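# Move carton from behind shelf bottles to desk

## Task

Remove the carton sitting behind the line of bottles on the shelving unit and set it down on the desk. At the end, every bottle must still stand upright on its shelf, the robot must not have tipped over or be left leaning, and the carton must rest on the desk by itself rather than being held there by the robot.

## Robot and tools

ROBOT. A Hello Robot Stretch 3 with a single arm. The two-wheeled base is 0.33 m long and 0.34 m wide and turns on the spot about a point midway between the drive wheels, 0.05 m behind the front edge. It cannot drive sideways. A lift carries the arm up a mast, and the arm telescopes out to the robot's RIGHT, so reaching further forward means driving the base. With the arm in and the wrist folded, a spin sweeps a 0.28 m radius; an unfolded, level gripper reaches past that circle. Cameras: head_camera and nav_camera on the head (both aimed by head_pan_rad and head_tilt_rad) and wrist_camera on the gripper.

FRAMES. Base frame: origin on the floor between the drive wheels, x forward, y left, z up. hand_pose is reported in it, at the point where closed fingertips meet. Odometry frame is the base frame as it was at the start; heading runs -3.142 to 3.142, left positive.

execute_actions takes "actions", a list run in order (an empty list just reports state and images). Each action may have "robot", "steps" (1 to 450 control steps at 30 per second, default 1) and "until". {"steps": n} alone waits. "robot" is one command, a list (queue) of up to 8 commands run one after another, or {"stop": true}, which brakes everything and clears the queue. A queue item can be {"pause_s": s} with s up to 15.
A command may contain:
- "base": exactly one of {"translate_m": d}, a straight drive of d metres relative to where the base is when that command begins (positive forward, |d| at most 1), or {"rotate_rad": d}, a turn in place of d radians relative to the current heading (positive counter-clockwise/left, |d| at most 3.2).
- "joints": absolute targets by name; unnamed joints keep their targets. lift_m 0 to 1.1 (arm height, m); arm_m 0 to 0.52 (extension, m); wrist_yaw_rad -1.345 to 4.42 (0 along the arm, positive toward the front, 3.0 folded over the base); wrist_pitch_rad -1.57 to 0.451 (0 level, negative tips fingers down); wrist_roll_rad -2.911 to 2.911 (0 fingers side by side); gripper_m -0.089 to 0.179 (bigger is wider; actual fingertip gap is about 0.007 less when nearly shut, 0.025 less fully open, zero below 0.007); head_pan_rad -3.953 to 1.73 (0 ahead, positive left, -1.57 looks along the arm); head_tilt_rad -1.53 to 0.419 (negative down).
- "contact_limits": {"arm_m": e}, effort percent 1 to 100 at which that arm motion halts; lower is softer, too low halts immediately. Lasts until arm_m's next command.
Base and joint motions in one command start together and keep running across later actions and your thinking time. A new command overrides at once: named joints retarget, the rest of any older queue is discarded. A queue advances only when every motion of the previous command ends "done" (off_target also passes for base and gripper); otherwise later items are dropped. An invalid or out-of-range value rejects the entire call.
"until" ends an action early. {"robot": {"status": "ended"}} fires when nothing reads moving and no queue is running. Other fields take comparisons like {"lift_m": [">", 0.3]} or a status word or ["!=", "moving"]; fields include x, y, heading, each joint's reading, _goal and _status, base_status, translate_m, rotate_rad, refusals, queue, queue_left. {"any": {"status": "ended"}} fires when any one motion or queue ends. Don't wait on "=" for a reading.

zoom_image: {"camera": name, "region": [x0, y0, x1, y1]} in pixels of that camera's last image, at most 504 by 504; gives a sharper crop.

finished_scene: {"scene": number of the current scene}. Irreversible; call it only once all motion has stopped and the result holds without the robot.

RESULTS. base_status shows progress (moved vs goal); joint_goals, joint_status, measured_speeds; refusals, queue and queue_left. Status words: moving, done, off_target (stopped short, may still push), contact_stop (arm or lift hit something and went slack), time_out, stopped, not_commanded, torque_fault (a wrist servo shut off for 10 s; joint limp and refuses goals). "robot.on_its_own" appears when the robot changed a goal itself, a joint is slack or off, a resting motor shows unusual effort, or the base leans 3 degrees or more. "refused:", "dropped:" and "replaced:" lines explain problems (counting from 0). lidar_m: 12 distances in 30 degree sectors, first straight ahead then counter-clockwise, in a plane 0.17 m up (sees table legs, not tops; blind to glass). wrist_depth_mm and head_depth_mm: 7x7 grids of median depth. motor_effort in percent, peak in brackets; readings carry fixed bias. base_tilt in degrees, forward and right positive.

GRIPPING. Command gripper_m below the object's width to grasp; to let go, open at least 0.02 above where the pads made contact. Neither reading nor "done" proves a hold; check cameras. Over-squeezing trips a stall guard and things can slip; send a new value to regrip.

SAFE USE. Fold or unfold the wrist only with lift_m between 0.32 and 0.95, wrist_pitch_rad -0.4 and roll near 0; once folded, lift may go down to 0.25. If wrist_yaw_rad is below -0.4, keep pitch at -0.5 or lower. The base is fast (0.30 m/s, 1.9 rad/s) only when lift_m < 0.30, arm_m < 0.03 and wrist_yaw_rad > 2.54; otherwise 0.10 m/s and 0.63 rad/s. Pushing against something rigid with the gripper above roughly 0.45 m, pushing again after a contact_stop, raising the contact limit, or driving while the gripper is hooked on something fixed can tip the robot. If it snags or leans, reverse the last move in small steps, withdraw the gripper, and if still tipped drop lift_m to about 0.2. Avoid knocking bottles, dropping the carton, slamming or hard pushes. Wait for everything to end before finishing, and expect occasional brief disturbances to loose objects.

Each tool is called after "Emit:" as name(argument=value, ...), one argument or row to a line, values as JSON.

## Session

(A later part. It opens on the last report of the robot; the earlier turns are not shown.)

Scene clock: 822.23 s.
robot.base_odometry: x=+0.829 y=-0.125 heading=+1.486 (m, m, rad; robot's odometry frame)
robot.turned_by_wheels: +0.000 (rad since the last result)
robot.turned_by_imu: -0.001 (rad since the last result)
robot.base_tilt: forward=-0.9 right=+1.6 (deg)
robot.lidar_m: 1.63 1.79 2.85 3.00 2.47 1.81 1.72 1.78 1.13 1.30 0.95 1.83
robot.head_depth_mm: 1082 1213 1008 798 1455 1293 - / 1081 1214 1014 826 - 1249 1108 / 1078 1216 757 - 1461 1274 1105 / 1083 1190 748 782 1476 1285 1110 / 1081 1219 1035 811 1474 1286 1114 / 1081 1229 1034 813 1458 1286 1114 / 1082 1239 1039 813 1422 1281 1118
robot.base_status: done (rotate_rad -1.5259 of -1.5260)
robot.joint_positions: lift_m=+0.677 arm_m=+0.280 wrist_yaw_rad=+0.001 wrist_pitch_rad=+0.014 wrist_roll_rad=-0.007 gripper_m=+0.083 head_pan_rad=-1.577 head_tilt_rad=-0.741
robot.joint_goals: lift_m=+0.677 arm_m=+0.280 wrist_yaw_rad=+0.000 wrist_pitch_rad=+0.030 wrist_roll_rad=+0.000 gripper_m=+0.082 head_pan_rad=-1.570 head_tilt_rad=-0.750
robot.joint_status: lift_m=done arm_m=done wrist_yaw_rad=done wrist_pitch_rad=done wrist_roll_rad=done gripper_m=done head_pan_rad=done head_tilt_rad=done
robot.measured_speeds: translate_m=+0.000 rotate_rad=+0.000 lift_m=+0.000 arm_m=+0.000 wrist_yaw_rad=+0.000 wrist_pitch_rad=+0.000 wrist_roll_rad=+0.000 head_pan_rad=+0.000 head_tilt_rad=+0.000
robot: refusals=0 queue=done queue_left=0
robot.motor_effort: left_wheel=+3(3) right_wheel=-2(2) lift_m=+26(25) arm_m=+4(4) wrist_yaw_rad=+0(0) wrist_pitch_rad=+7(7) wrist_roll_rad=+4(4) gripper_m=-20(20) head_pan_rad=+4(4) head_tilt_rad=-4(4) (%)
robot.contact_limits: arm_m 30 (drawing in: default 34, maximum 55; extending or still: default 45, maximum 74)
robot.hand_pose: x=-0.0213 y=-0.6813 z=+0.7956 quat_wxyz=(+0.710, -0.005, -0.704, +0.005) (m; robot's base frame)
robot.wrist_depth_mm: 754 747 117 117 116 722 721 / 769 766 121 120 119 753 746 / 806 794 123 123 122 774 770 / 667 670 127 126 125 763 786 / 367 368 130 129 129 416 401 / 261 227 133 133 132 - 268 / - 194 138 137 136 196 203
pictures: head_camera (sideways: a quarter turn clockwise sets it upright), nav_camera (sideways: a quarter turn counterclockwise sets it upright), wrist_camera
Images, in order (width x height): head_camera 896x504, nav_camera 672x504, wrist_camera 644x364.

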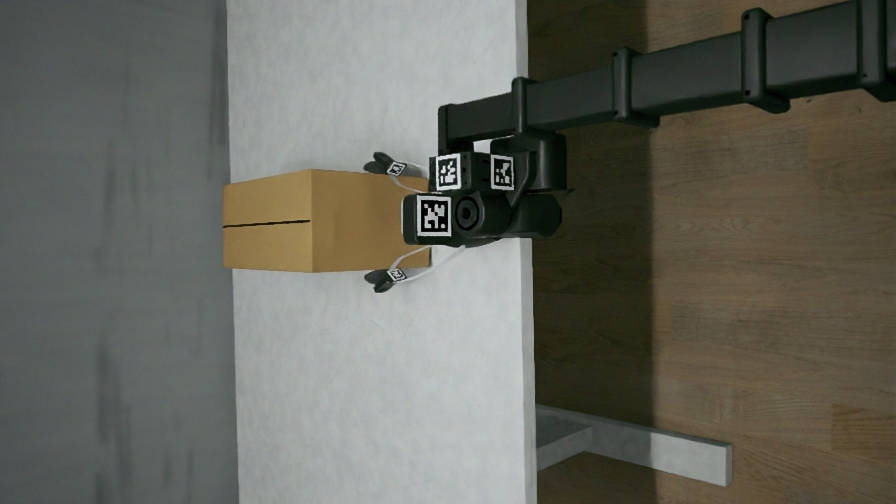

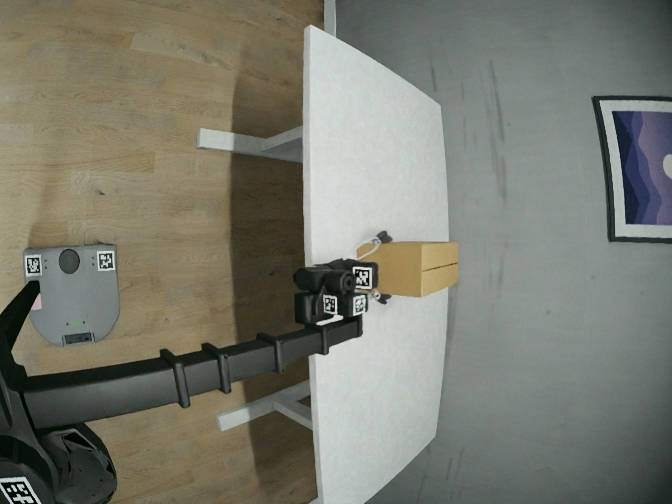

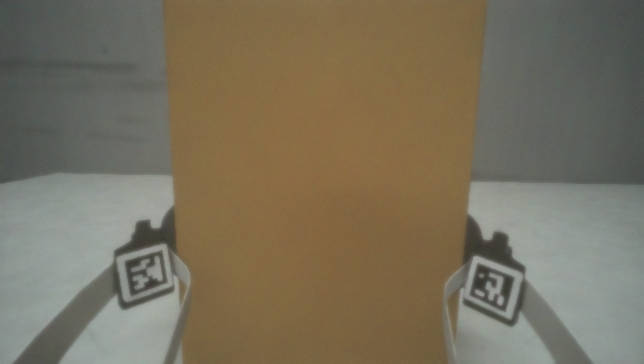

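Emit:
execute_actions(
  actions=[
    {"robot": {"joints": {"lift_m": 0.669}}, "steps": 100, "until": {"robot": {"status": "ended"}}},
    {"steps": 5},
  ],
)

Scene clock: 830.97 s.
robot.base_odometry: x=+0.829 y=-0.125 heading=+1.486 (m, m, rad; robot's odometry frame)
robot.turned_by_wheels: +0.000 (rad since the last result)
robot.turned_by_imu: -0.001 (rad since the last result)
robot.base_tilt: forward=-0.8 right=+1.6 (deg)
robot.lidar_m: 1.64 1.79 2.85 2.99 2.48 1.81 1.72 1.78 1.13 1.30 0.95 1.83
robot.head_depth_mm: 1080 1212 1011 798 1459 1299 - / 1080 1217 1016 828 - 1258 1100 / 1083 1209 757 798 1465 1279 1111 / 1079 1192 756 783 1462 1280 1110 / 1084 1217 1030 809 1478 1290 1114 / 1081 1232 1036 812 1457 1290 1115 / 1080 1233 1038 817 1415 1279 1122
robot.base_status: done (rotate_rad -1.5259 of -1.5260)
robot.joint_positions: lift_m=+0.669 arm_m=+0.280 wrist_yaw_rad=+0.001 wrist_pitch_rad=+0.016 wrist_roll_rad=-0.007 gripper_m=+0.083 head_pan_rad=-1.577 head_tilt_rad=-0.741
robot.joint_goals: lift_m=+0.669 arm_m=+0.280 wrist_yaw_rad=+0.000 wrist_pitch_rad=+0.030 wrist_roll_rad=+0.000 gripper_m=+0.082 head_pan_rad=-1.570 head_tilt_rad=-0.750
robot.joint_status: lift_m=done arm_m=done wrist_yaw_rad=done wrist_pitch_rad=done wrist_roll_rad=done gripper_m=done head_pan_rad=done head_tilt_rad=done
robot.measured_speeds: translate_m=+0.000 rotate_rad=+0.000 lift_m=+0.000 arm_m=+0.000 wrist_yaw_rad=+0.000 wrist_pitch_rad=+0.000 wrist_roll_rad=+0.000 head_pan_rad=+0.000 head_tilt_rad=+0.000
robot: refusals=0 queue=done queue_left=0
robot.motor_effort: left_wheel=+2(3) right_wheel=-2(2) lift_m=+25(26) arm_m=+4(4) wrist_yaw_rad=-1(0) wrist_pitch_rad=+7(8) wrist_roll_rad=+4(4) gripper_m=-19(20) head_pan_rad=+4(5) head_tilt_rad=-3(4) (%)
robot.contact_limits: arm_m 30 (drawing in: default 34, maximum 55; extending or still: default 45, maximum 74)
robot.hand_pose: x=-0.0213 y=-0.6813 z=+0.7880 quat_wxyz=(+0.710, -0.005, -0.704, +0.005) (m; robot's base frame)
robot.wrist_depth_mm: 750 739 115 114 113 731 732 / 764 766 118 117 117 742 753 / 780 783 122 121 120 769 776 / 625 640 125 125 124 727 748 / 344 349 130 129 128 396 378 / 238 214 134 133 132 - 252 / - 183 139 137 137 185 191
pictures: head_camera (sideways: a quarter turn clockwise sets it upright), nav_camera (sideways: a quarter turn counterclockwise sets it upright), wrist_camera
Images, in order (width x height): head_camera 896x504, nav_camera 672x504, wrist_camera 644x364.

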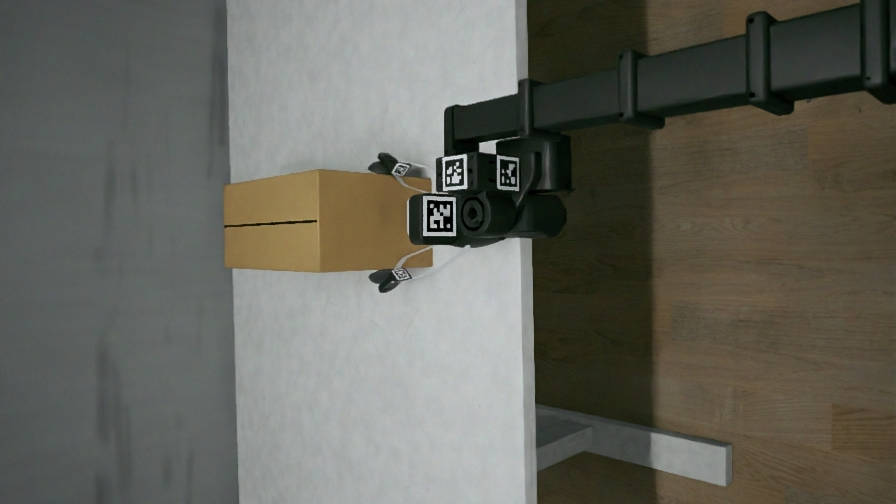

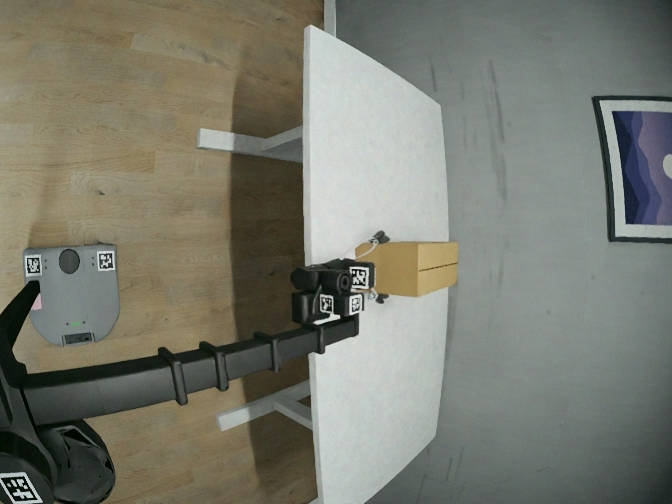

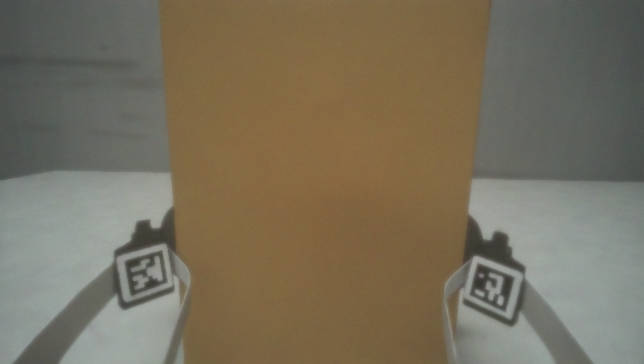

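Emit:
execute_actions(
  actions=[
    {"robot": [{"joints": {"lift_m": 0.666}}, {"joints": {"gripper_m": 0.165}}], "steps": 150, "until": {"robot": {"status": "ended"}}},
    {"steps": 5},
  ],
)

Scene clock: 847.00 s.
robot.base_odometry: x=+0.829 y=-0.125 heading=+1.486 (m, m, rad; robot's odometry frame)
robot.turned_by_wheels: +0.000 (rad since the last result)
robot.turned_by_imu: -0.001 (rad since the last result)
robot.base_tilt: forward=-0.9 right=+1.6 (deg)
robot.lidar_m: 1.63 1.80 2.86 3.00 2.48 1.82 1.72 1.78 1.13 1.29 0.95 1.83
robot.head_depth_mm: 1081 1215 1013 797 1456 1292 - / 1080 1213 1017 825 - 1259 1098 / 1081 1209 760 803 1467 1277 1110 / 1078 1188 758 781 1464 1278 1114 / 1084 1223 1031 808 1472 1285 1115 / 1083 1227 1037 813 1456 1288 1117 / 1083 1232 1040 816 1407 1281 1118
robot.base_status: done (rotate_rad -1.5259 of -1.5260)
robot.joint_positions: lift_m=+0.666 arm_m=+0.280 wrist_yaw_rad=+0.001 wrist_pitch_rad=+0.012 wrist_roll_rad=-0.007 gripper_m=+0.165 head_pan_rad=-1.577 head_tilt_rad=-0.741
robot.joint_goals: lift_m=+0.666 arm_m=+0.280 wrist_yaw_rad=+0.000 wrist_pitch_rad=+0.030 wrist_roll_rad=+0.000 gripper_m=+0.165 head_pan_rad=-1.570 head_tilt_rad=-0.750
robot.joint_status: lift_m=done arm_m=done wrist_yaw_rad=done wrist_pitch_rad=done wrist_roll_rad=done gripper_m=done head_pan_rad=done head_tilt_rad=done
robot.measured_speeds: translate_m=+0.000 rotate_rad=+0.000 lift_m=+0.000 arm_m=+0.000 wrist_yaw_rad=+0.000 wrist_pitch_rad=+0.000 wrist_roll_rad=+0.000 head_pan_rad=+0.000 head_tilt_rad=+0.000
robot: refusals=0 queue=done queue_left=0
robot.motor_effort: left_wheel=+3(3) right_wheel=-2(2) lift_m=+25(25) arm_m=+4(4) wrist_yaw_rad=-1(0) wrist_pitch_rad=+8(8) wrist_roll_rad=+4(4) gripper_m=+0(91) head_pan_rad=+5(4) head_tilt_rad=-4(4) (%)
robot.contact_limits: arm_m 30 (drawing in: default 34, maximum 55; extending or still: default 45, maximum 74)
robot.hand_pose: x=-0.0213 y=-0.6812 z=+0.7842 quat_wxyz=(+0.710, -0.004, -0.704, +0.004) (m; robot's base frame)
robot.wrist_depth_mm: 747 740 117 116 116 716 721 / 770 766 120 120 119 751 743 / 793 784 124 123 123 777 770 / 603 617 128 128 127 688 715 / 333 339 132 132 131 394 364 / 245 220 137 136 135 - 245 / 176 177 142 140 140 174 184
pictures: head_camera (sideways: a quarter turn clockwise sets it upright), nav_camera (sideways: a quarter turn counterclockwise sets it upright), wrist_camera
Images, in order (width x height): head_camera 896x504, nav_camera 672x504, wrist_camera 644x364.

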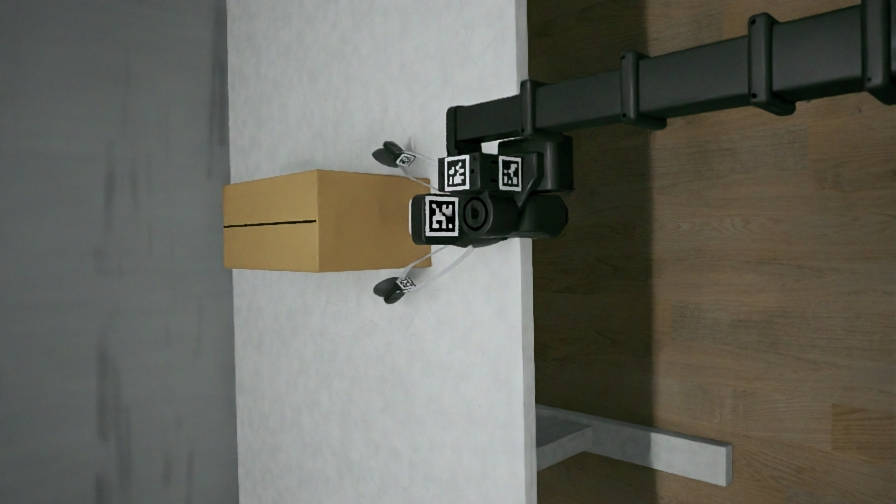

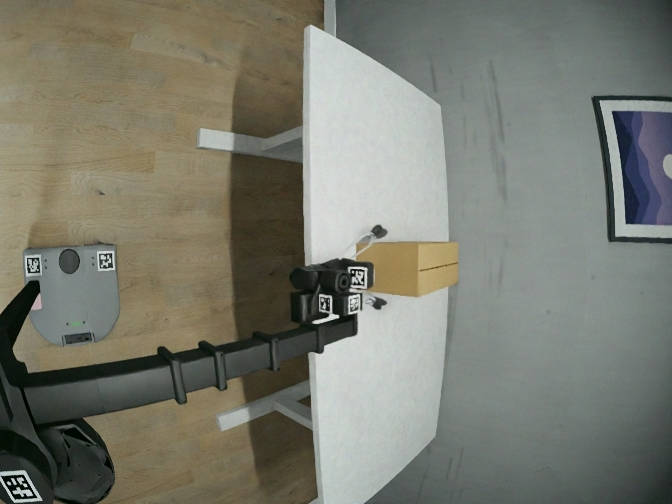

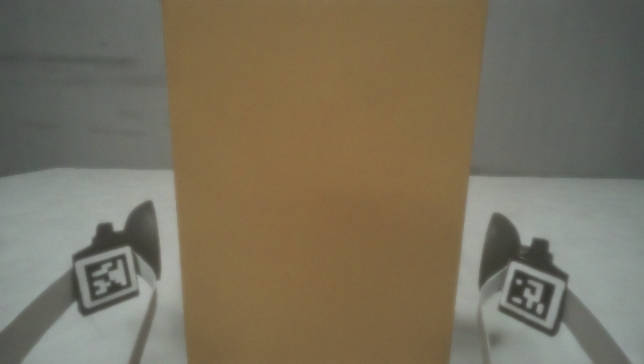

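Emit:
execute_actions(
  actions=[
    {"robot": {"joints": {"arm_m": 0.0, "lift_m": 0.685, "head_pan_rad": 1.38, "head_tilt_rad": -0.22}, "contact_limits": {"arm_m": 30}}, "steps": 200, "until": {"robot": {"status": "ended"}}},
  ],
)

Scene clock: 861.70 s.
robot.base_odometry: x=+0.829 y=-0.125 heading=+1.486 (m, m, rad; robot's odometry frame)
robot.turned_by_wheels: +0.000 (rad since the last result)
robot.turned_by_imu: -0.001 (rad since the last result)
robot.base_tilt: forward=-0.9 right=+1.6 (deg)
robot.lidar_m: 1.64 1.80 2.85 2.99 2.48 1.81 1.72 1.78 1.13 1.29 0.94 1.83
robot.head_depth_mm: 3221 3405 3562 3685 2800 1939 1489 / 3214 3356 3528 3725 2771 1943 1485 / 3099 3195 3399 3444 2776 1949 1490 / 3059 3220 3358 3491 2809 1956 1492 / 3021 3139 3239 3440 2804 1962 1491 / 2930 3100 3281 3434 2794 1943 1497 / 2880 3057 3169 3325 2806 1958 1487
robot.base_status: done (rotate_rad -1.5259 of -1.5260)
robot.joint_positions: lift_m=+0.685 arm_m=+0.000 wrist_yaw_rad=+0.001 wrist_pitch_rad=+0.011 wrist_roll_rad=-0.007 gripper_m=+0.165 head_pan_rad=+1.373 head_tilt_rad=-0.231
robot.joint_goals: lift_m=+0.685 arm_m=+0.000 wrist_yaw_rad=+0.000 wrist_pitch_rad=+0.030 wrist_roll_rad=+0.000 gripper_m=+0.165 head_pan_rad=+1.380 head_tilt_rad=-0.220
robot.joint_status: lift_m=done arm_m=done wrist_yaw_rad=done wrist_pitch_rad=done wrist_roll_rad=done gripper_m=done head_pan_rad=done head_tilt_rad=done
robot.measured_speeds: translate_m=+0.000 rotate_rad=+0.000 lift_m=+0.000 arm_m=+0.000 wrist_yaw_rad=+0.000 wrist_pitch_rad=+0.000 wrist_roll_rad=+0.000 head_pan_rad=+0.000 head_tilt_rad=+0.000
robot: refusals=0 queue=done queue_left=0
robot.motor_effort: left_wheel=+3(3) right_wheel=-2(1) lift_m=+46(48) arm_m=-5(8) wrist_yaw_rad=-1(1) wrist_pitch_rad=+9(9) wrist_roll_rad=+4(3) gripper_m=-1(1) head_pan_rad=+5(63) head_tilt_rad=+4(27) (%)
robot.contact_limits: arm_m 30 (drawing in: default 34, maximum 55; extending or still: default 45, maximum 74)
robot.hand_pose: x=-0.0213 y=-0.4017 z=+0.8021 quat_wxyz=(+0.710, -0.003, -0.704, +0.004) (m; robot's base frame)
robot.wrist_depth_mm: - - - - - 995 999 / - - - - - - - / - - - 404 - - - / 708 717 737 417 775 801 834 / 386 427 397 404 409 457 424 / 303 288 282 281 279 - 285 / - - - - - - -
pictures: head_camera (sideways: a quarter turn clockwise sets it upright), nav_camera (sideways: a quarter turn counterclockwise sets it upright), wrist_camera
Images, in order (width x height): head_camera 896x504, nav_camera 672x504, wrist_camera 644x364.

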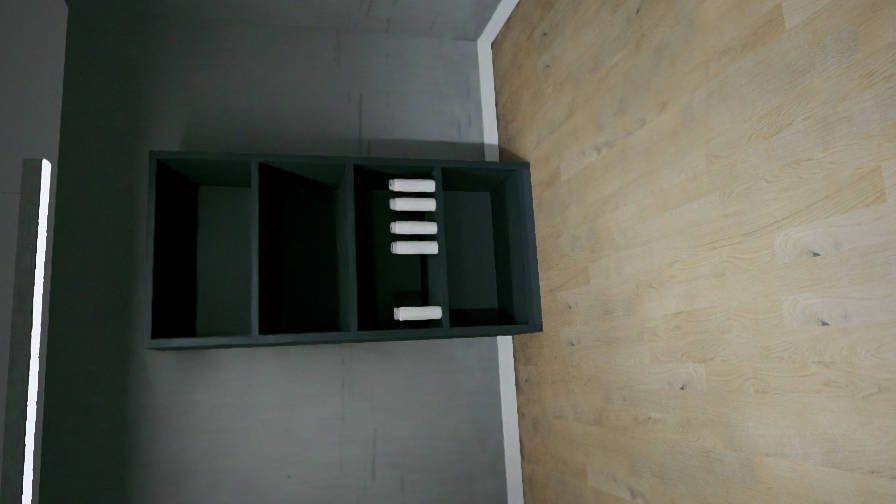

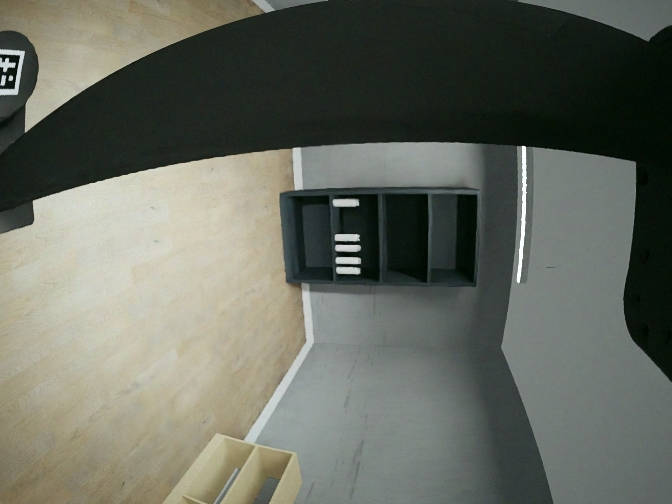

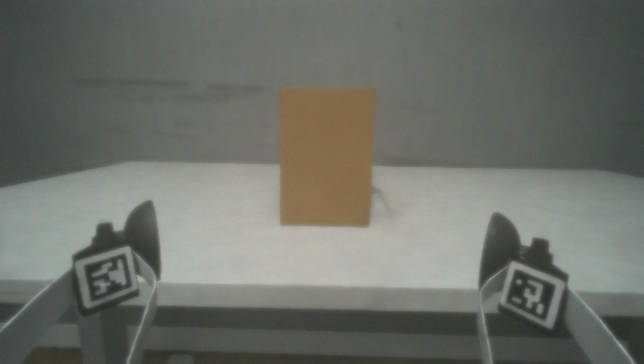

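The carton is standing on the desk, all five bottles are upright on their shelf, and the robot is level with all motion ended.

Emit:
finished_scene(
  scene=2,
)

The scene is finished: the task was done.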